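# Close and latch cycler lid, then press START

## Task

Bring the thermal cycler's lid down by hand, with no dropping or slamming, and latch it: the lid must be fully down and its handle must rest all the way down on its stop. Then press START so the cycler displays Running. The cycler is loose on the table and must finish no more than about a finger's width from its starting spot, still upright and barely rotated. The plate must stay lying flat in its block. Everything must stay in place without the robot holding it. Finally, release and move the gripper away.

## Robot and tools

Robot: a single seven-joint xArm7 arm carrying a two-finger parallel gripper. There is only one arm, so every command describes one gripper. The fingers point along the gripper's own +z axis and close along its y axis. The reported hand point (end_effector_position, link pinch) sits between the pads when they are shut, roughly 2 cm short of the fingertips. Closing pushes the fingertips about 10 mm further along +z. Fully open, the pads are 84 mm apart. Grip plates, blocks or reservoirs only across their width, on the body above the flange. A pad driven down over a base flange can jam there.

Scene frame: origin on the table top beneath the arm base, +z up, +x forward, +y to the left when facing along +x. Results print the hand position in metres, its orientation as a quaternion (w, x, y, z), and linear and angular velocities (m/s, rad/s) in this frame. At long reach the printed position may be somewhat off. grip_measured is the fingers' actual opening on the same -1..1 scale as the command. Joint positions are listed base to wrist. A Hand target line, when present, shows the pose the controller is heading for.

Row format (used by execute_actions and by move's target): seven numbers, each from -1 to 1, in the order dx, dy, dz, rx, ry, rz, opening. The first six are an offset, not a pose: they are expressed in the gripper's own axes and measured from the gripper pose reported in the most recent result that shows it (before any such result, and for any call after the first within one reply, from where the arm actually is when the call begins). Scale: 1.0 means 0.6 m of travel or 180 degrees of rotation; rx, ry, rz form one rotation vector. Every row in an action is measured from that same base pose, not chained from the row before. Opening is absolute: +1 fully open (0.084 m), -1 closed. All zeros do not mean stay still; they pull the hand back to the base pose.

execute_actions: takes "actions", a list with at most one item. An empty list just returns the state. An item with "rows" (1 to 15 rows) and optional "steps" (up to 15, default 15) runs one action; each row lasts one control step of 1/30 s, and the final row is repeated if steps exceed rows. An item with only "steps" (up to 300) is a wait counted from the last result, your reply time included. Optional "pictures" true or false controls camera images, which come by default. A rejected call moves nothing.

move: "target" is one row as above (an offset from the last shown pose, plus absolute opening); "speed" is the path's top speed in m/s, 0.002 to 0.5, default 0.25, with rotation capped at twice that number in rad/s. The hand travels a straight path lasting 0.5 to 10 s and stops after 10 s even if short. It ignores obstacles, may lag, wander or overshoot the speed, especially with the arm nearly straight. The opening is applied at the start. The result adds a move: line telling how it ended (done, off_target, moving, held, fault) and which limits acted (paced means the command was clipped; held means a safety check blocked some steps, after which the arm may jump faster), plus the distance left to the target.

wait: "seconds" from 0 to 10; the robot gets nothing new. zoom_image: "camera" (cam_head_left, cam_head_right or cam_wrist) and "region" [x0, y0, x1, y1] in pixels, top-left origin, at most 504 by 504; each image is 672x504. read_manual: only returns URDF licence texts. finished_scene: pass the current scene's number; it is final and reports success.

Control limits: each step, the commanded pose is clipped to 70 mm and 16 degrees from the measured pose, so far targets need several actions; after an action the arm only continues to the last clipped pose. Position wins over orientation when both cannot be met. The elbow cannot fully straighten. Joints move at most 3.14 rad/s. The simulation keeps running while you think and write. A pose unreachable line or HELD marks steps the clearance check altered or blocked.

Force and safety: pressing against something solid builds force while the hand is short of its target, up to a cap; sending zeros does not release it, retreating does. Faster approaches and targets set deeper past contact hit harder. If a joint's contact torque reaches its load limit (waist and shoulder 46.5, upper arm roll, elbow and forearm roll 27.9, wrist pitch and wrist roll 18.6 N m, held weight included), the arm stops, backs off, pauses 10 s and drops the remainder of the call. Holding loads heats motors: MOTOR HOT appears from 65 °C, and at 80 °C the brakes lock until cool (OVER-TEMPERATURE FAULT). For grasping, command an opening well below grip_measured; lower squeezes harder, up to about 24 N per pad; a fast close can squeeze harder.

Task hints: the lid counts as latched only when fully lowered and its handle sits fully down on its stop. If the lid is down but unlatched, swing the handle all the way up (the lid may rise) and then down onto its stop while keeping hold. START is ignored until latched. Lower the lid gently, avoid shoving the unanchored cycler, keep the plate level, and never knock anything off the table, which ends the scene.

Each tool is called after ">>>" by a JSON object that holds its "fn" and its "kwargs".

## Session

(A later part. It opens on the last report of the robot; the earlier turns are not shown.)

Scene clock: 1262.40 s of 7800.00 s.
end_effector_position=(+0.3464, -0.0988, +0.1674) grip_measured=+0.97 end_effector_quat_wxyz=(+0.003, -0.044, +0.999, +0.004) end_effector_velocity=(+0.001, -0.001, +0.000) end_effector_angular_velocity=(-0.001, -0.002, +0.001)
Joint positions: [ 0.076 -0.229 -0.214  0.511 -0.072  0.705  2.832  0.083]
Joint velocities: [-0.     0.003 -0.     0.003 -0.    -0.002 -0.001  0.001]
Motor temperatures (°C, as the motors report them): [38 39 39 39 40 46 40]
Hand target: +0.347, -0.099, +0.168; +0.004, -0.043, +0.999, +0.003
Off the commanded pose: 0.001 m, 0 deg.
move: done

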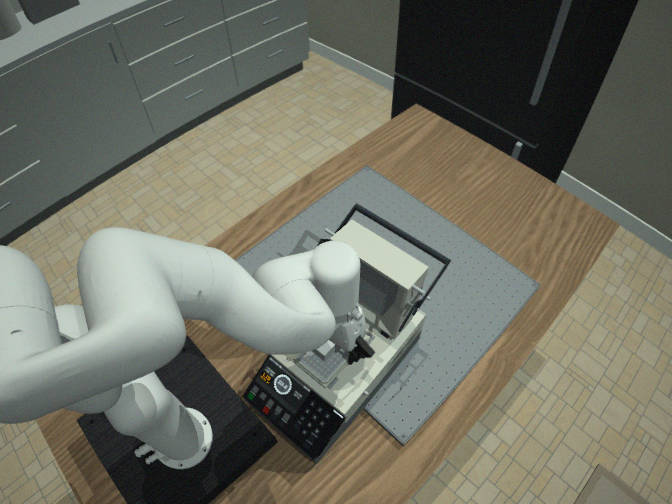

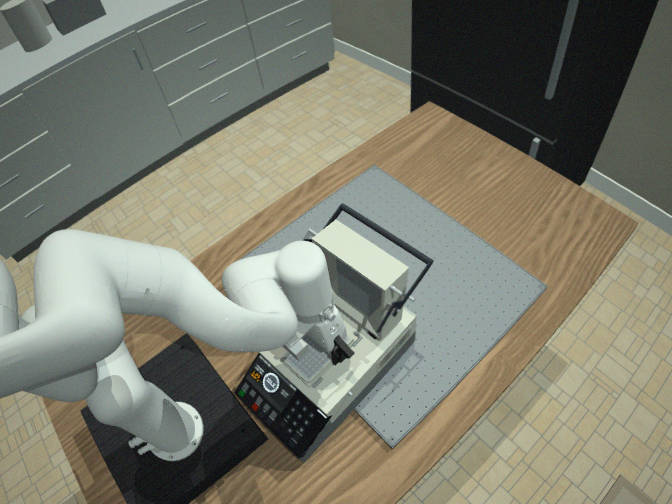

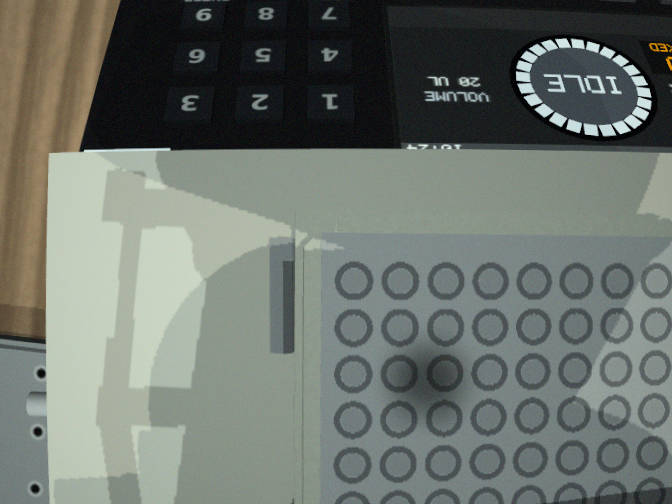

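>>> {"fn": "move", "kwargs": {"target": [0,0,-0.012,0,0,0,1], "speed": 0.02}}

>>> {"fn": "move", "kwargs": {"target": [0.016,0.005,0,0,0,0,1], "speed": 0.02}}

>>> {"fn": "move", "kwargs": {"target": [0,0,0.011,0,0,0,1], "speed": 0.008}}

>>> {"fn": "move", "kwargs": {"target": [0,0,0,0,0,0,0.6], "speed": 0.01}}

Scene clock: 1266.20 s of 7800.00 s.
end_effector_position=(+0.3464, -0.0991, +0.1746) grip_measured=+1.00 end_effector_quat_wxyz=(+0.003, -0.044, +0.999, +0.003) end_effector_velocity=(-0.001, +0.003, -0.000) end_effector_angular_velocity=(+0.001, +0.003, +0.006)
Joint positions: [ 0.076 -0.247 -0.215  0.52  -0.076  0.731  2.835  0.084]
Joint velocities: [ 0.003 -0.002  0.004 -0.002  0.002  0.003 -0.     0.   ]
Motor temperatures (°C, as the motors report them): [38 39 39 39 40 47 40]
Hand target: +0.346, -0.099, +0.175; +0.003, -0.044, +0.999, +0.004
Off the commanded pose: 0.000 m, 0 deg.
move: done

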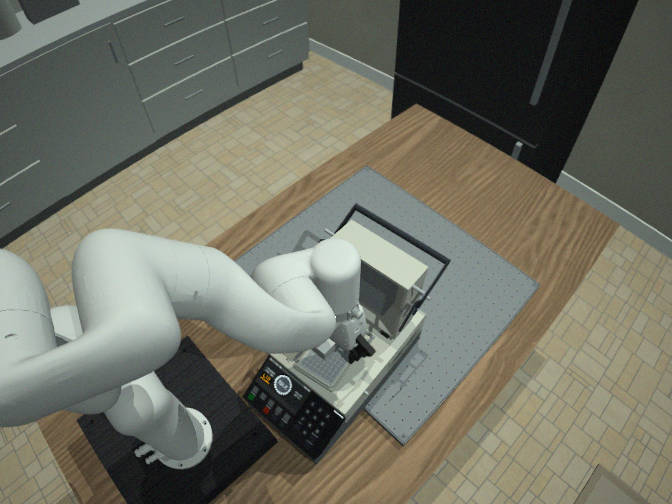

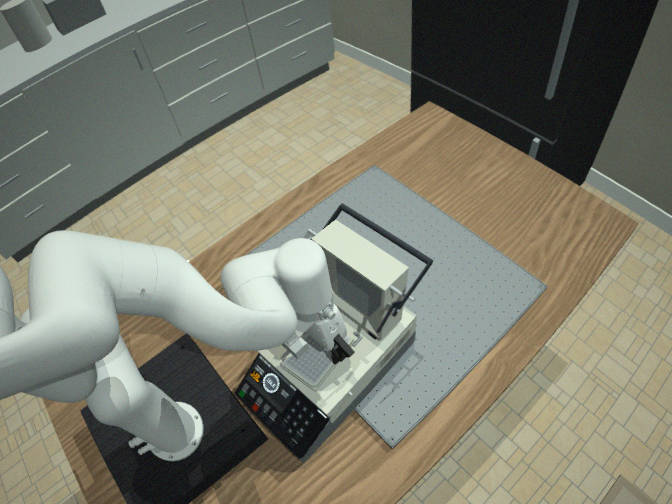

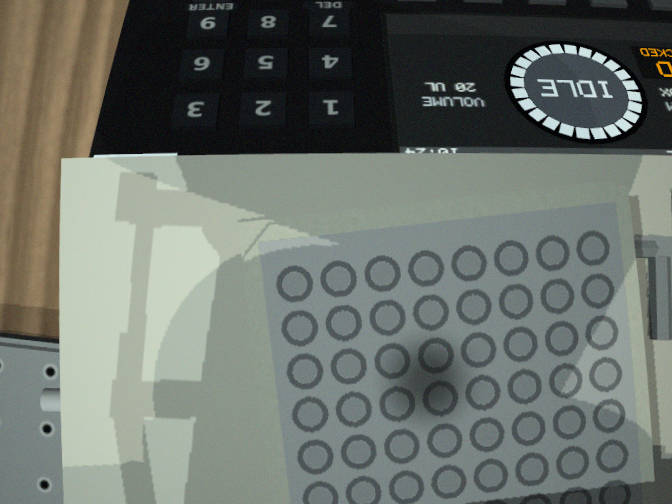

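Scene clock: 1266.97 s of 7800.00 s.
end_effector_position=(+0.3367, -0.0970, +0.1746) grip_measured=+1.00 end_effector_quat_wxyz=(+0.003, -0.044, +0.999, +0.003) end_effector_velocity=(-0.001, +0.001, -0.000) end_effector_angular_velocity=(-0.000, +0.001, +0.001)
Joint positions: [ 0.071 -0.282 -0.213  0.487 -0.086  0.733  2.841  0.084]
Joint velocities: [-0.001 -0.004  0.001 -0.004 -0.002  0.001  0.001 -0.   ]
Motor temperatures (°C, as the motors report them): [38 39 39 40 40 47 40]
Hand target: +0.337, -0.097, +0.175; +0.003, -0.044, +0.999, +0.003
Off the commanded pose: 0.000 m, 0 deg.
move: done

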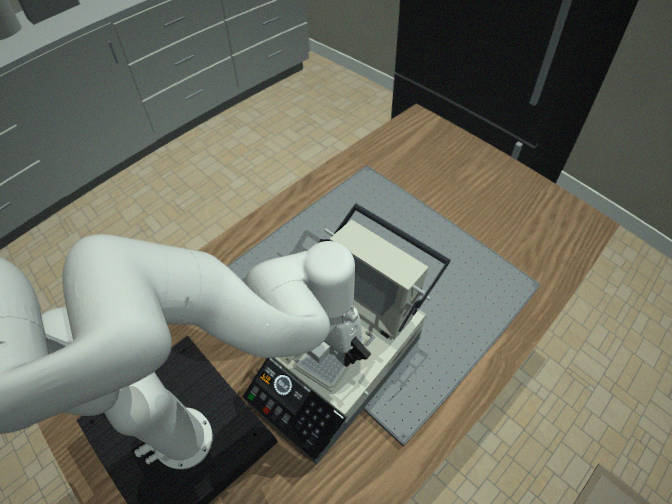

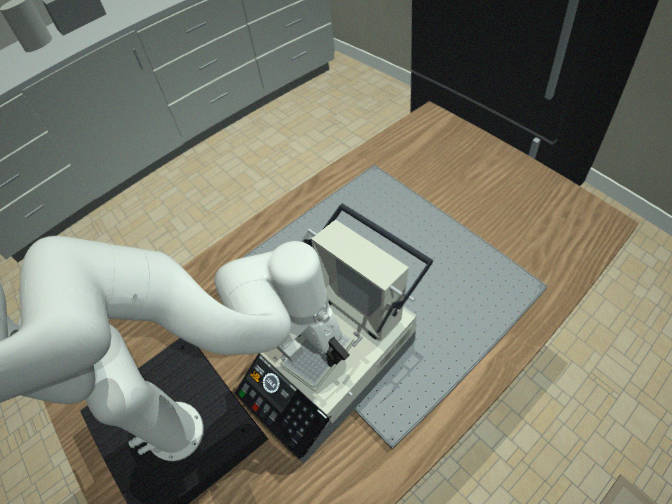

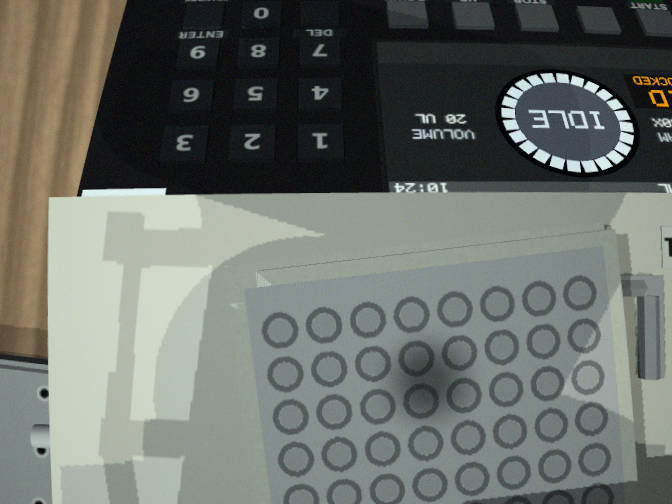

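Scene clock: 1268.00 s of 7800.00 s.
end_effector_position=(+0.3381, -0.0980, +0.1696) grip_measured=+1.00 end_effector_quat_wxyz=(+0.005, -0.043, +0.999, +0.003) end_effector_velocity=(-0.001, +0.001, -0.002) end_effector_angular_velocity=(+0.000, +0.003, +0.003)
Joint positions: [ 0.072 -0.267 -0.216  0.482 -0.084  0.709  2.839  0.084]
Joint velocities: [ 0.003  0.004 -0.001 -0.003 -0.    -0.004 -0.     0.   ]
Motor temperatures (°C, as the motors report them): [38 39 39 39 40 47 40]
Hand target: +0.337, -0.097, +0.168; +0.003, -0.044, +0.999, +0.003
Off the commanded pose: 0.002 m, 0 deg.
move: done

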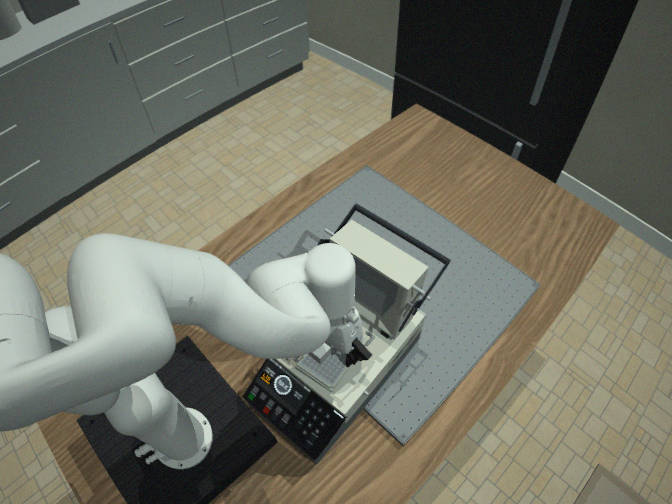

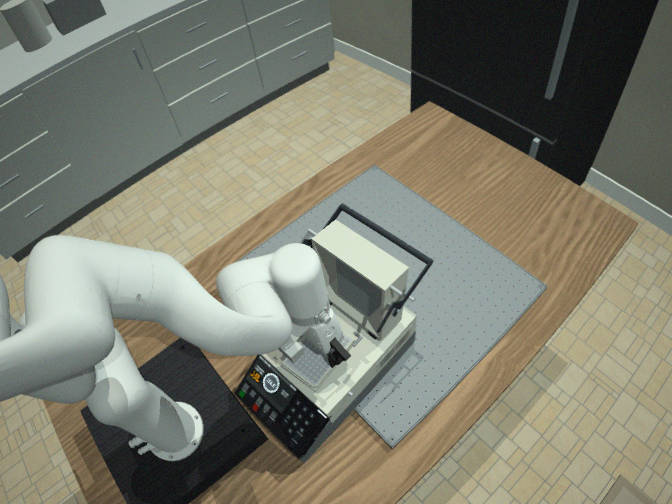

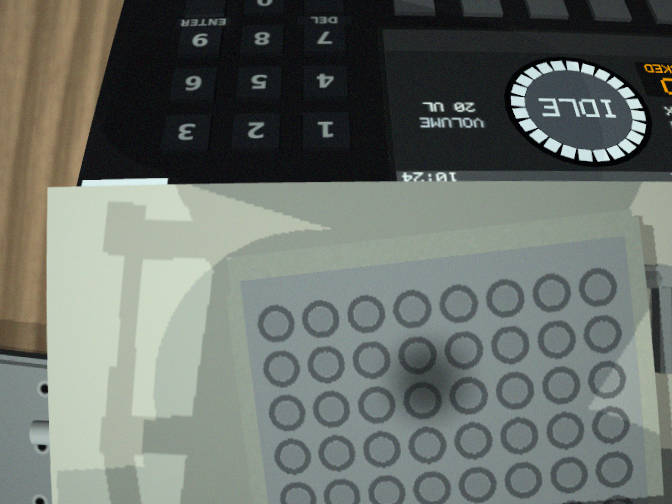

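Scene clock: 1268.50 s of 7800.00 s.
end_effector_position=(+0.3403, -0.0980, +0.1717) grip_measured=+0.78 end_effector_quat_wxyz=(+0.008, -0.044, +0.999, +0.002) end_effector_velocity=(+0.000, -0.000, -0.000) end_effector_angular_velocity=(+0.001, +0.004, -0.004)
Joint positions: [ 0.072 -0.268 -0.214  0.486 -0.084  0.709  2.839  0.076]
Joint velocities: [-0.002  0.005  0.001  0.004  0.002  0.004  0.002  0.   ]
Motor temperatures (°C, as the motors report them): [38 39 39 39 40 47 40]
Hand target: +0.338, -0.098, +0.170; +0.005, -0.043, +0.999, +0.003
Off the commanded pose: 0.003 m, 0 deg.
move: done

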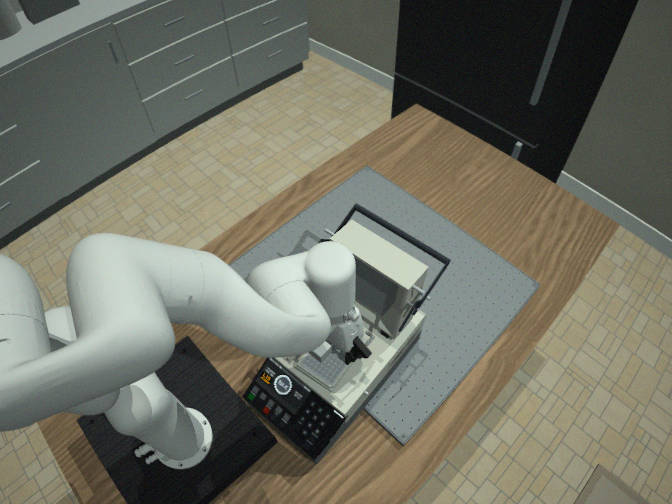

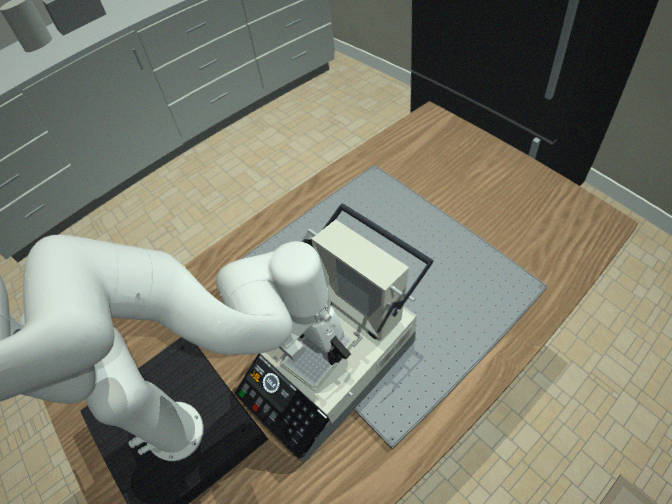

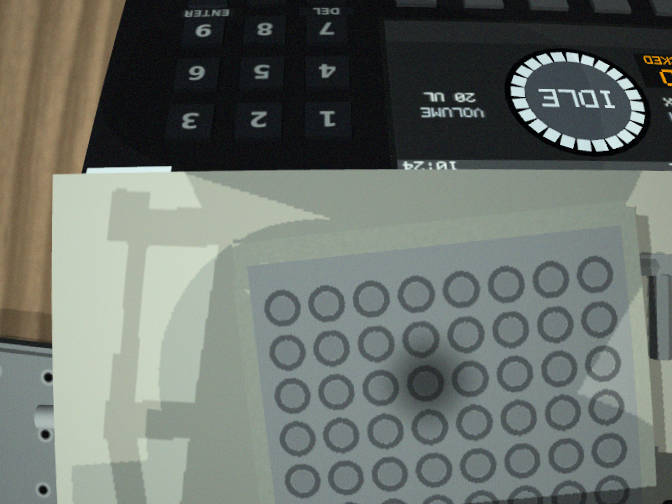

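>>> {"fn": "move", "kwargs": {"target": [0,0,-0.004,0,0,0,1], "speed": 0.006}}

>>> {"fn": "move", "kwargs": {"target": [0,0,-0.02,0,0,0,1], "speed": 0.02}}

>>> {"fn": "move", "kwargs": {"target": [0.01,0,0,0,0.005,-0.036,1], "speed": 0.05}}

Scene clock: 1271.83 s of 7800.00 s.
end_effector_position=(+0.3400, -0.0978, +0.1737) grip_measured=+1.00 end_effector_quat_wxyz=(+0.007, -0.044, +0.999, +0.002) end_effector_velocity=(+0.002, -0.001, +0.002) end_effector_angular_velocity=(-0.002, -0.007, +0.001)
Joint positions: [ 0.073 -0.274 -0.214  0.489 -0.085  0.718  2.84   0.084]
Joint velocities: [-0.001 -0.003  0.     0.003 -0.001 -0.001 -0.    -0.   ]
Motor temperatures (°C, as the motors report them): [38 39 39 39 40 46 40]
Hand target: +0.340, -0.098, +0.174; +0.008, -0.044, +0.999, +0.002
Off the commanded pose: 0.000 m, 0 deg.
move: done

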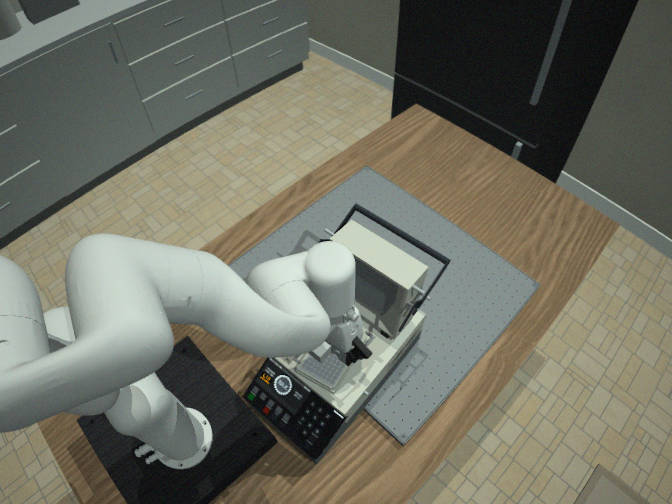

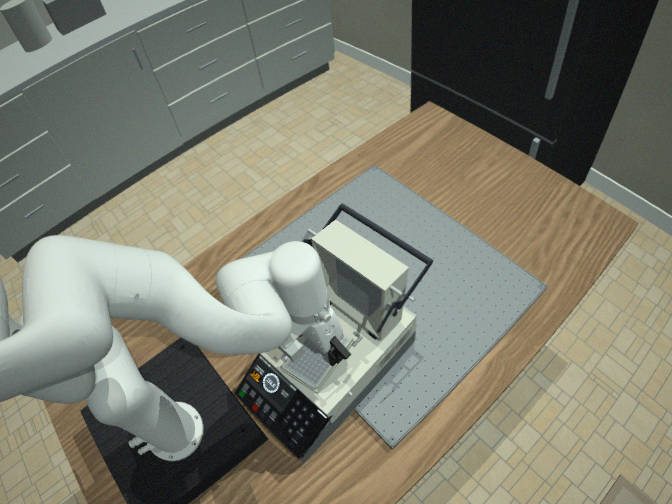

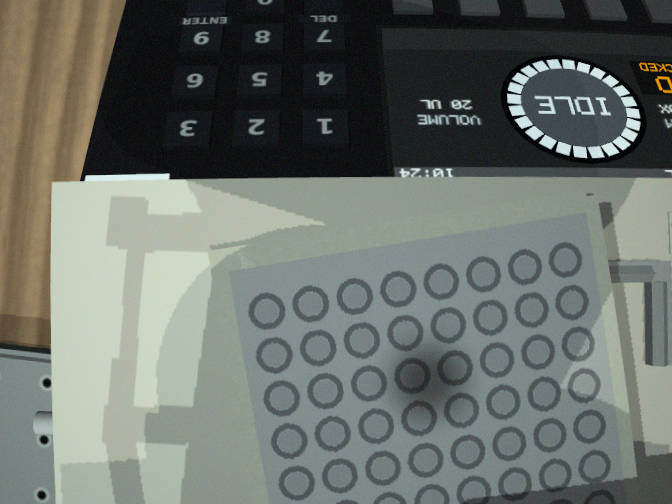

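Scene clock: 1272.70 s of 7800.00 s.
end_effector_position=(+0.3398, -0.0978, +0.1856) grip_measured=+1.00 end_effector_quat_wxyz=(+0.007, -0.044, +0.999, +0.002) end_effector_velocity=(-0.001, +0.000, +0.001) end_effector_angular_velocity=(+0.000, +0.002, +0.000)
Joint positions: [ 0.071 -0.304 -0.211  0.503 -0.089  0.761  2.843  0.084]
Joint velocities: [ 0.001 -0.002  0.     0.001 -0.     0.005  0.001  0.   ]
Motor temperatures (°C, as the motors report them): [38 39 39 39 40 46 40]
Hand target: +0.340, -0.098, +0.186; +0.007, -0.044, +0.999, +0.002
Off the commanded pose: 0.000 m, 0 deg.
move: done

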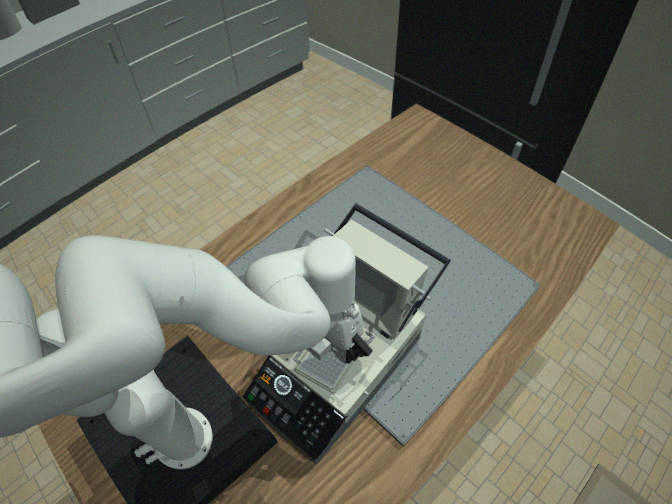

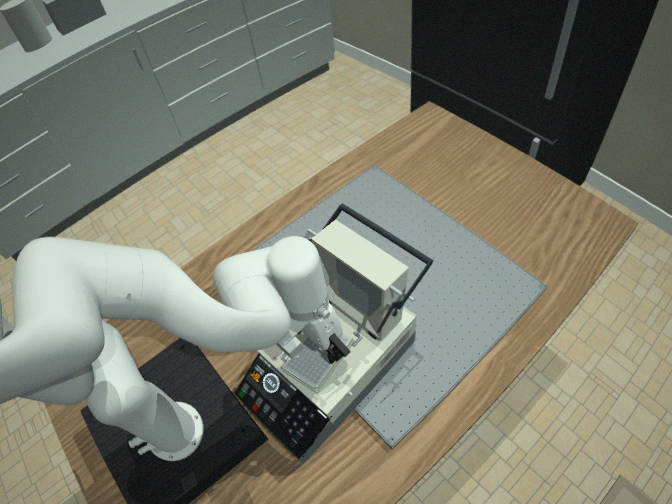

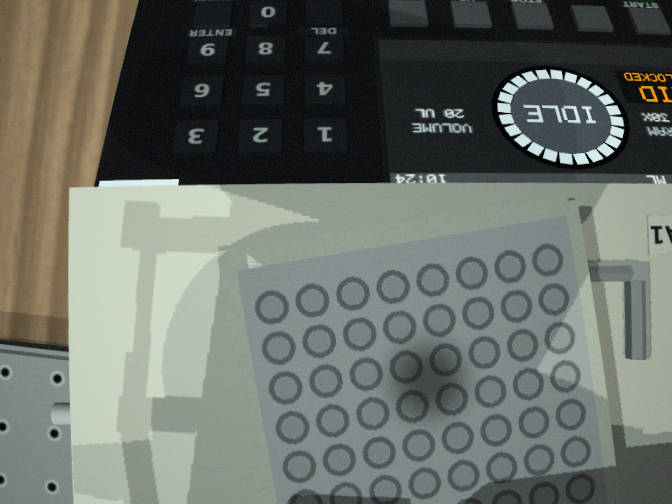

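Scene clock: 1274.07 s of 7800.00 s.
end_effector_position=(+0.3339, -0.0983, +0.1855) grip_measured=+1.00 end_effector_quat_wxyz=(-0.000, -0.100, +0.995, +0.001) end_effector_velocity=(-0.000, -0.000, -0.000) end_effector_angular_velocity=(-0.001, +0.001, +0.011)
Joint positions: [ 0.083 -0.315 -0.225  0.498 -0.105  0.781  2.741  0.084]
Joint velocities: [ 0.001  0.001 -0.002 -0.    -0.002 -0.    -0.009 -0.   ]
Motor temperatures (°C, as the motors report them): [38 39 39 39 40 46 40]
Hand target: +0.334, -0.098, +0.186; -0.000, -0.100, +0.995, +0.001
Off the commanded pose: 0.000 m, 0 deg.
move: done

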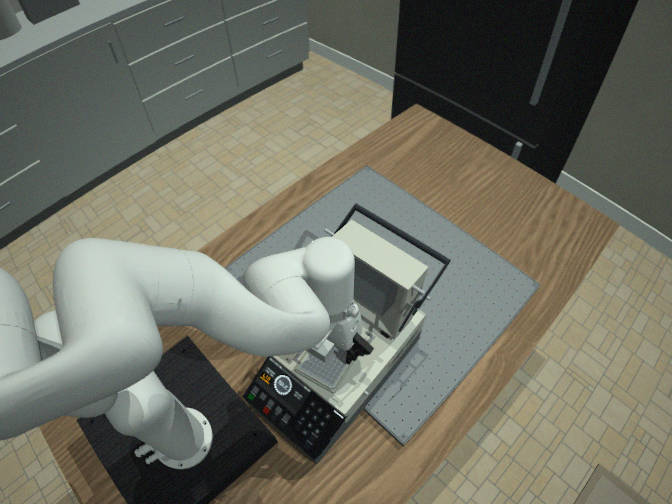

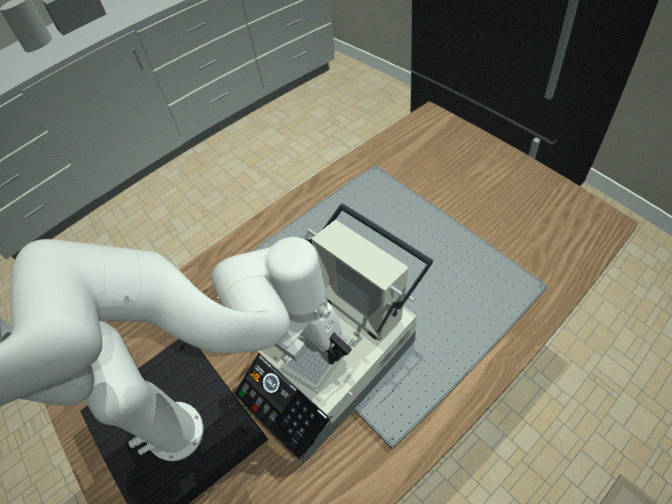

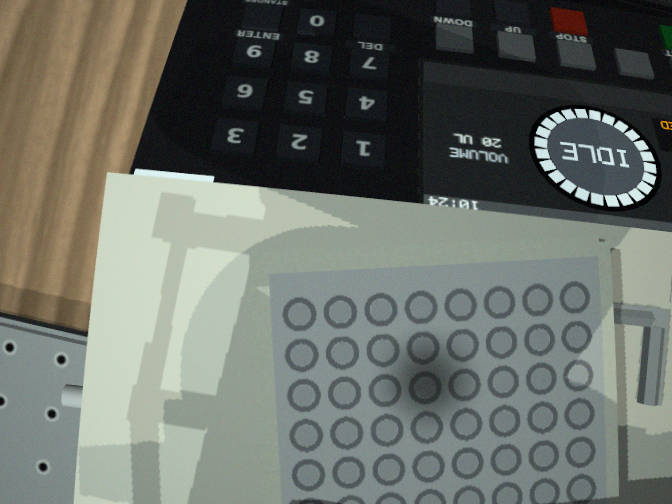

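>>> {"fn": "move", "kwargs": {"target": [0.005,-0.010,0.01,0,0,-0.018,1], "speed": 0.03}}

>>> {"fn": "move", "kwargs": {"target": [0,0,0.014,0,0,0,1], "speed": 0.008}}

Scene clock: 1276.93 s of 7800.00 s.
end_effector_position=(+0.3321, -0.1048, +0.1796) grip_measured=+1.00 end_effector_quat_wxyz=(-0.000, -0.128, +0.992, +0.001) end_effector_velocity=(+0.000, -0.001, -0.001) end_effector_angular_velocity=(+0.000, -0.000, +0.006)
Joint positions: [ 0.084 -0.301 -0.247  0.491 -0.112  0.76   2.67   0.084]
Joint velocities: [ 0.     0.002 -0.003 -0.     0.    -0.003 -0.008  0.   ]
Motor temperatures (°C, as the motors report them): [38 39 39 39 40 46 40]
Hand target: +0.332, -0.105, +0.180; -0.000, -0.128, +0.992, +0.001
Off the commanded pose: 0.000 m, 0 deg.
move: done

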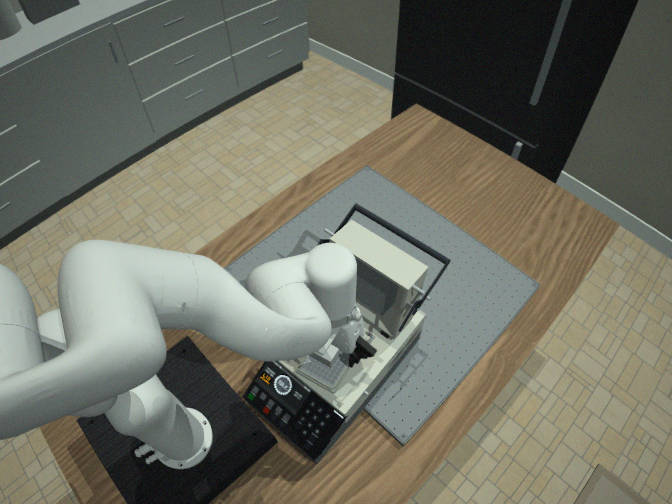

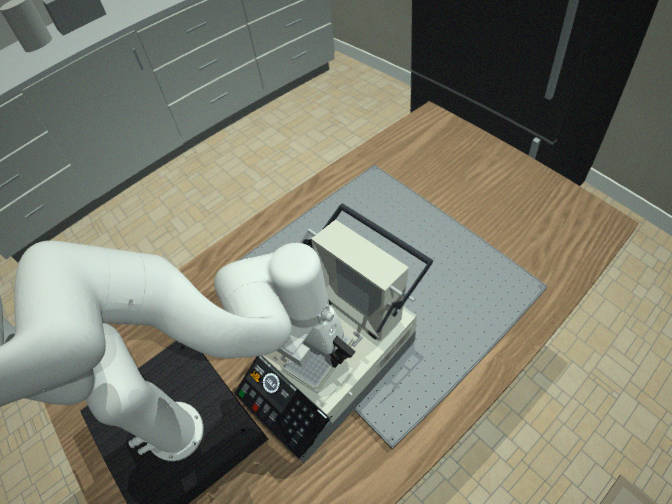

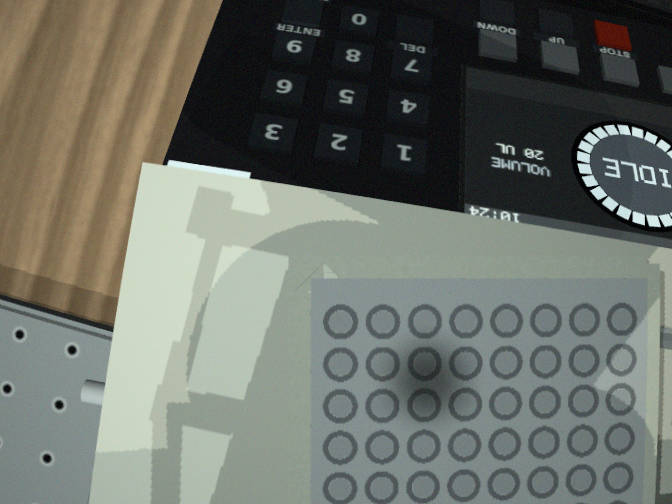

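Scene clock: 1278.20 s of 7800.00 s.
end_effector_position=(+0.3321, -0.1048, +0.1712) grip_measured=+1.00 end_effector_quat_wxyz=(-0.000, -0.128, +0.992, +0.001) end_effector_velocity=(-0.000, -0.000, -0.001) end_effector_angular_velocity=(-0.000, +0.000, -0.000)
Joint positions: [ 0.085 -0.28  -0.251  0.481 -0.11   0.729  2.667  0.084]
Joint velocities: [-0.001  0.002 -0.    -0.    -0.    -0.002 -0.     0.   ]
Motor temperatures (°C, as the motors report them): [38 39 39 39 40 46 40]
Hand target: +0.332, -0.105, +0.171; -0.000, -0.128, +0.992, +0.001
Off the commanded pose: 0.000 m, 0 deg.
move: done

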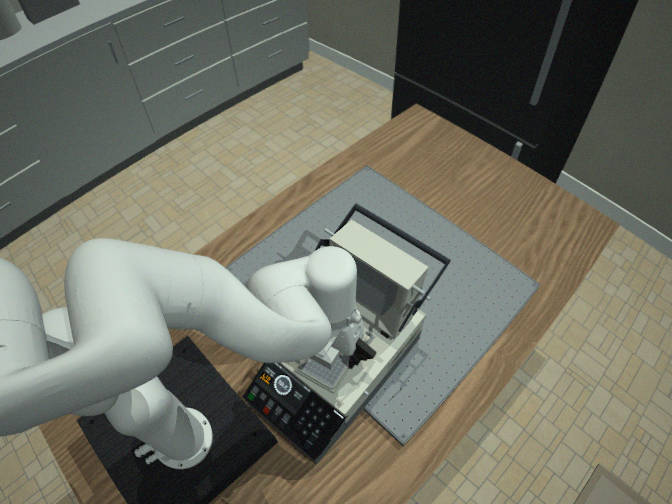

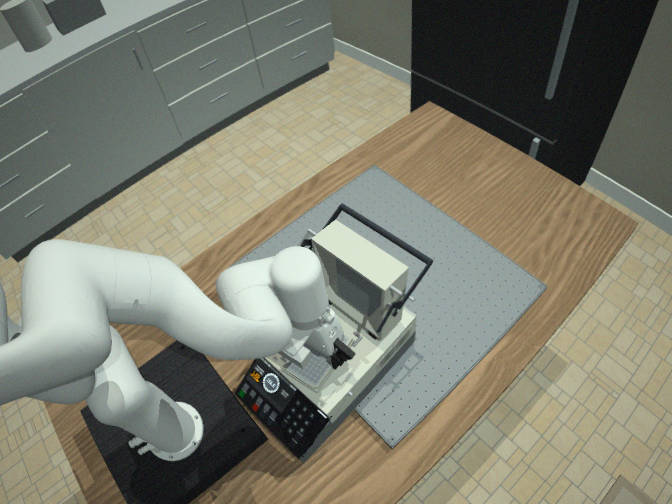

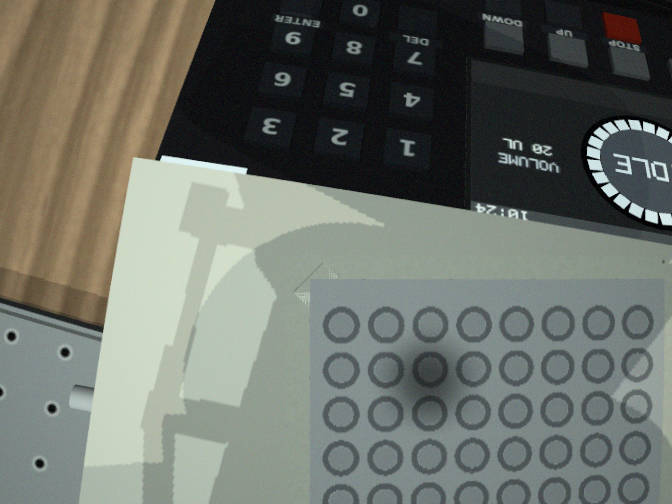

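>>> {"fn": "move", "kwargs": {"target": [0,0,0.0025,0,0,0,0.86], "speed": 0.004}}

>>> {"fn": "move", "kwargs": {"target": [0,0,0,0,0,0,0.6], "speed": 0.01}}

Scene clock: 1280.00 s of 7800.00 s.
end_effector_position=(+0.3324, -0.1049, +0.1701) grip_measured=+0.86 end_effector_quat_wxyz=(+0.000, -0.128, +0.992, +0.001) end_effector_velocity=(-0.000, -0.000, -0.001) end_effector_angular_velocity=(+0.000, +0.001, -0.001)
Joint positions: [ 0.085 -0.277 -0.251  0.48  -0.109  0.724  2.667  0.079]
Joint velocities: [ 0.     0.002 -0.001 -0.001  0.    -0.002  0.     0.   ]
Motor temperatures (°C, as the motors report them): [38 39 39 39 40 46 40]
Hand target: +0.332, -0.105, +0.170; -0.000, -0.128, +0.992, +0.001
Off the commanded pose: 0.001 m, 0 deg.
move: done

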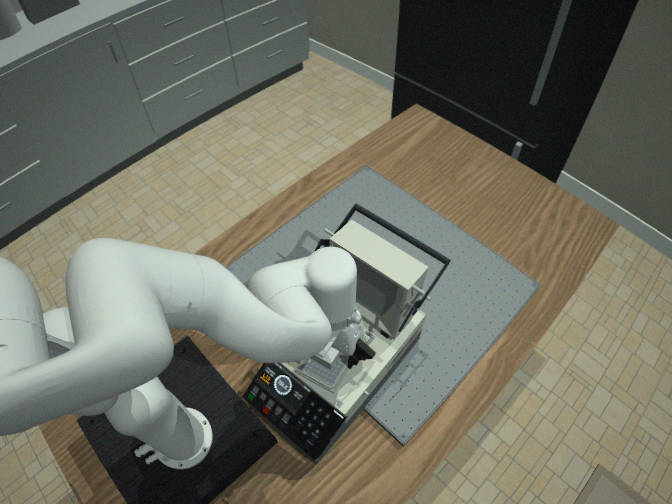

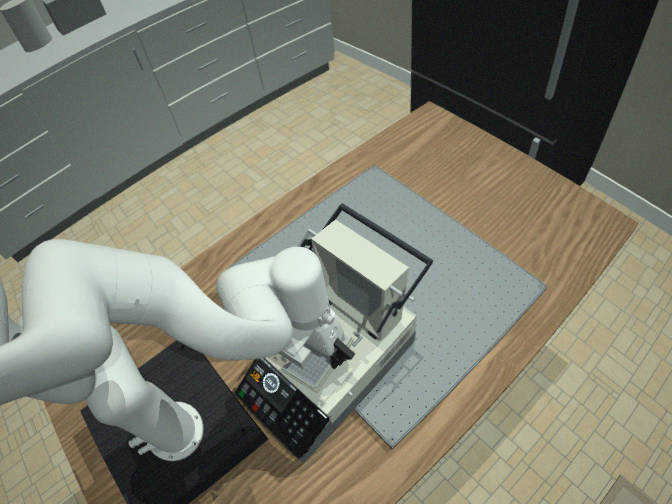

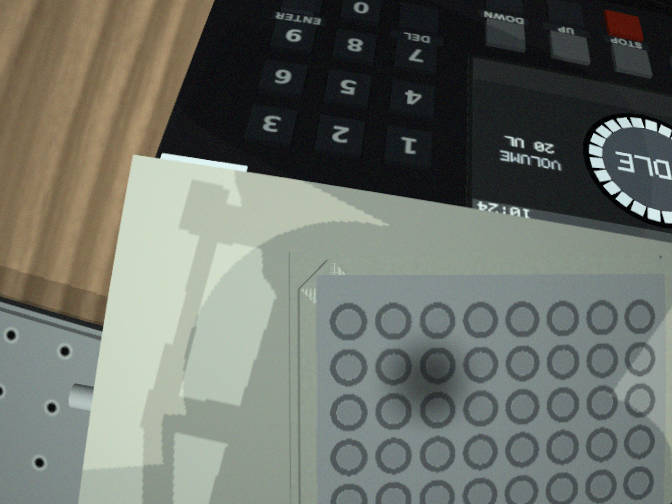

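Scene clock: 1280.50 s of 7800.00 s.
end_effector_position=(+0.3350, -0.1063, +0.1726) grip_measured=+0.61 end_effector_quat_wxyz=(+0.004, -0.127, +0.992, -0.000) end_effector_velocity=(-0.000, +0.001, -0.001) end_effector_angular_velocity=(+0.000, +0.007, +0.003)
Joint positions: [ 0.085 -0.279 -0.253  0.485 -0.11   0.722  2.667  0.069]
Joint velocities: [ 0.002  0.005  0.001  0.005 -0.     0.006  0.     0.   ]
Motor temperatures (°C, as the motors report them): [38 39 39 39 40 46 40]
Hand target: +0.332, -0.105, +0.170; +0.000, -0.128, +0.992, +0.001
Off the commanded pose: 0.004 m, 0 deg.
move: off_target

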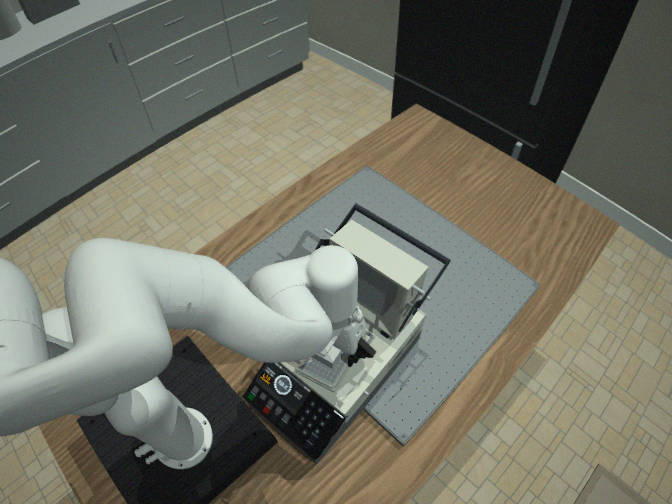

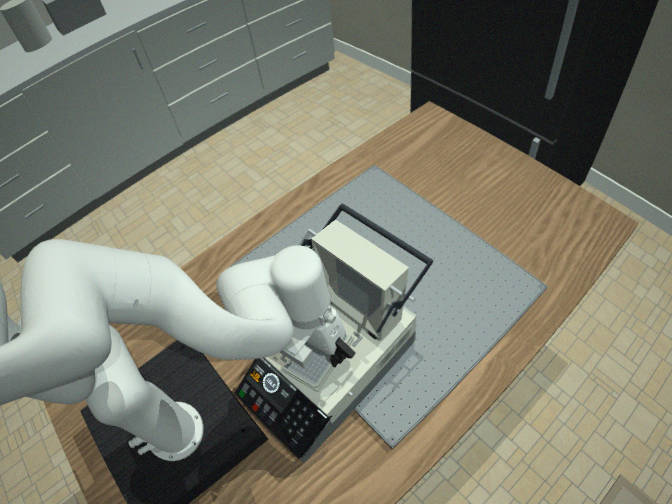

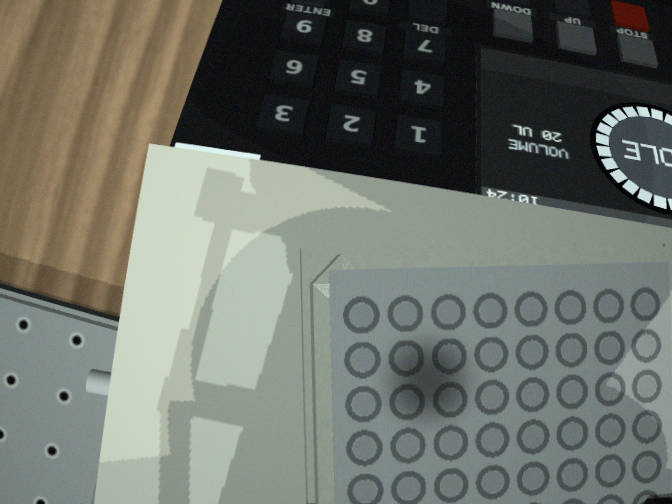

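>>> {"fn": "move", "kwargs": {"target": [0,0,-0.004,0,0,0,1], "speed": 0.006}}

>>> {"fn": "move", "kwargs": {"target": [0.004,0.003,-0.004,0,-0.002,0,1], "speed": 0.01}}

>>> {"fn": "zoom_image", "kwargs": {"camera": "cam_head_left", "region": [290,320,410,410]}}

Scene clock: 1283.27 s of 7800.00 s.
end_effector_position=(+0.3348, -0.1062, +0.1748) grip_measured=+1.00 end_effector_quat_wxyz=(+0.004, -0.127, +0.992, -0.000) end_effector_velocity=(+0.000, -0.001, +0.001) end_effector_angular_velocity=(+0.001, -0.002, -0.002)
Joint positions: [ 0.083 -0.285 -0.25   0.487 -0.11   0.731  2.668  0.084]
Joint velocities: [-0.001 -0.002 -0.     0.002  0.001  0.002  0.     0.   ]
Motor temperatures (°C, as the motors report them): [38 39 39 39 40 46 40]
Hand target: +0.335, -0.106, +0.175; +0.004, -0.127, +0.992, -0.000
Off the commanded pose: 0.000 m, 0 deg.
move: done

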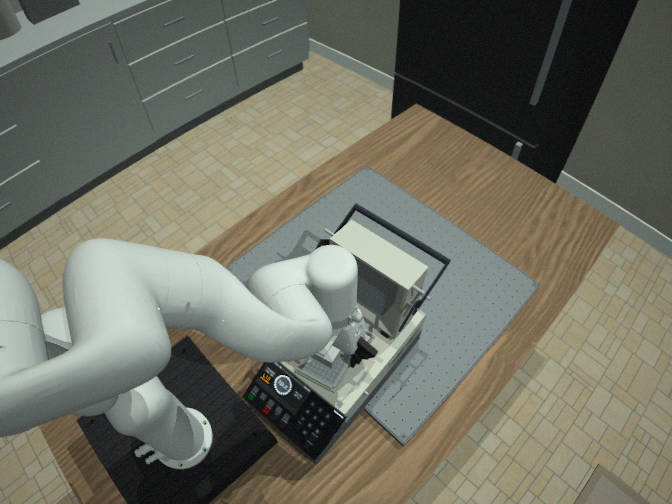

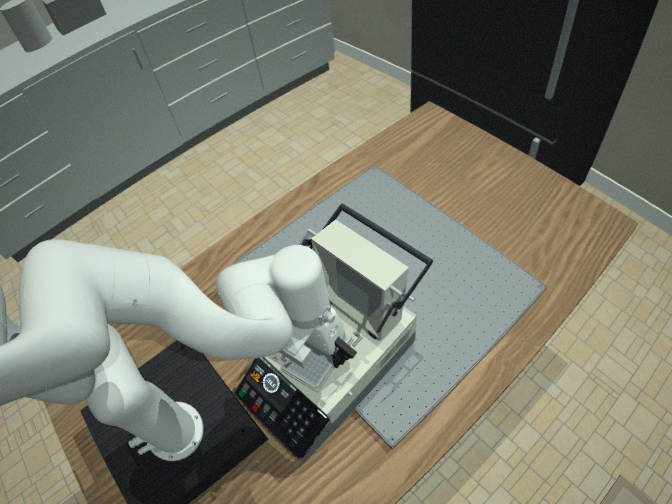

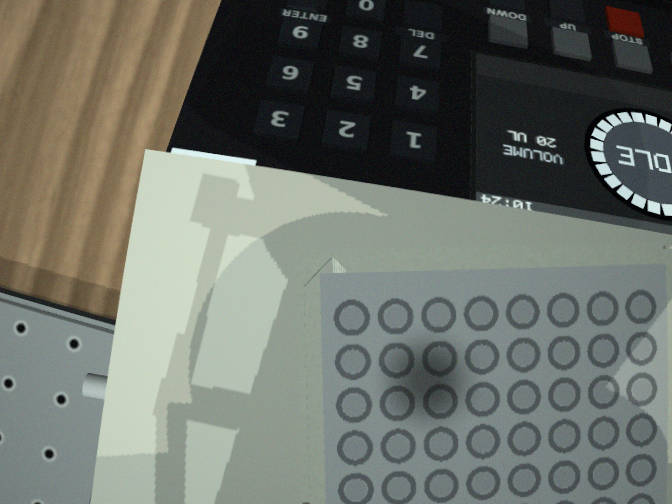

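Scene clock: 1283.97 s of 7800.00 s.
end_effector_position=(+0.3321, -0.1051, +0.1771) grip_measured=+1.00 end_effector_quat_wxyz=(+0.007, -0.127, +0.992, +0.000) end_effector_velocity=(-0.001, +0.000, -0.000) end_effector_angular_velocity=(-0.000, +0.002, +0.002)
Joint positions: [ 0.082 -0.305 -0.25   0.476 -0.112  0.734  2.668  0.084]
Joint velocities: [-0.    -0.004 -0.    -0.003 -0.002  0.002 -0.     0.   ]
Motor temperatures (°C, as the motors report them): [38 39 39 39 40 46 40]
Hand target: +0.332, -0.105, +0.177; +0.007, -0.127, +0.992, +0.000
Off the commanded pose: 0.000 m, 0 deg.
move: done

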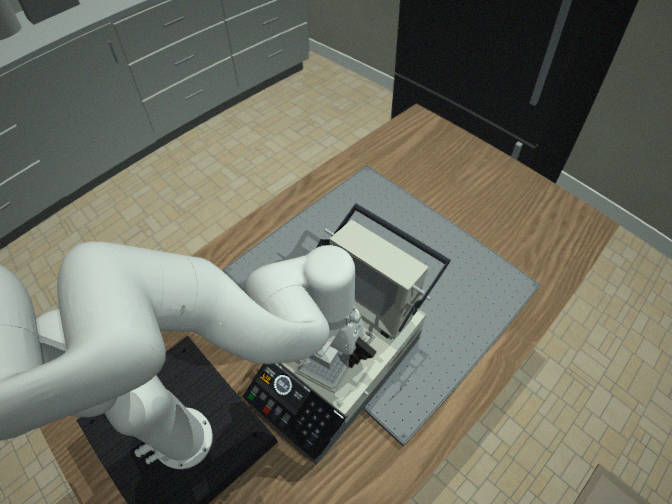

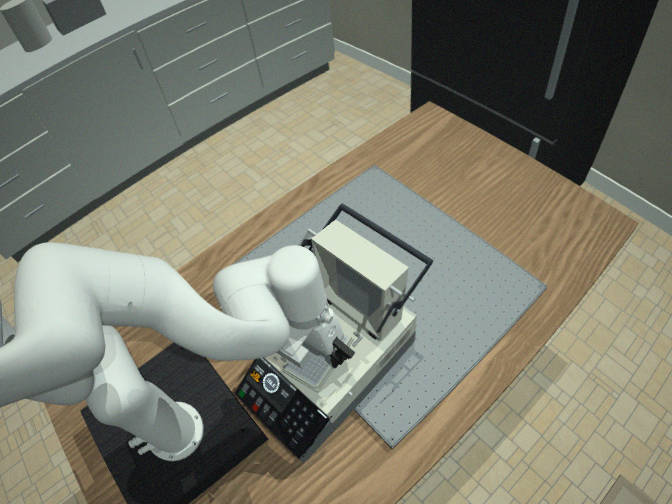

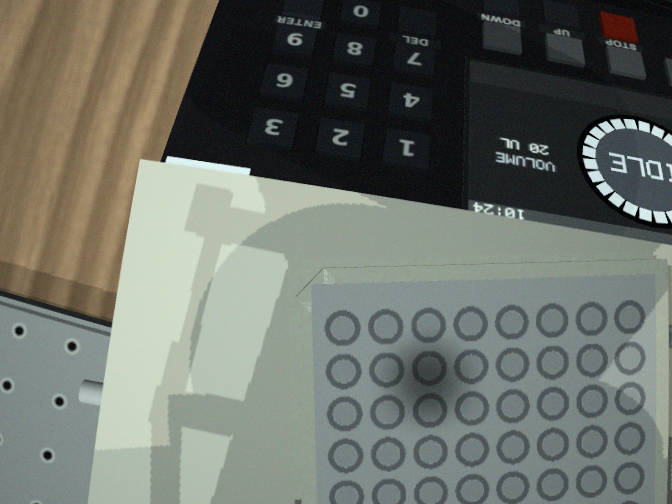

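Region (290, 320, 410, 410) of cam_head_left's 672x504 image, scaled by 4.200, with more detail than that image has; it fills the top 378 rows of this view, and the rest is white.

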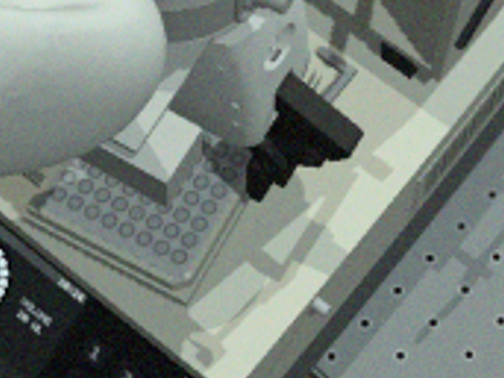

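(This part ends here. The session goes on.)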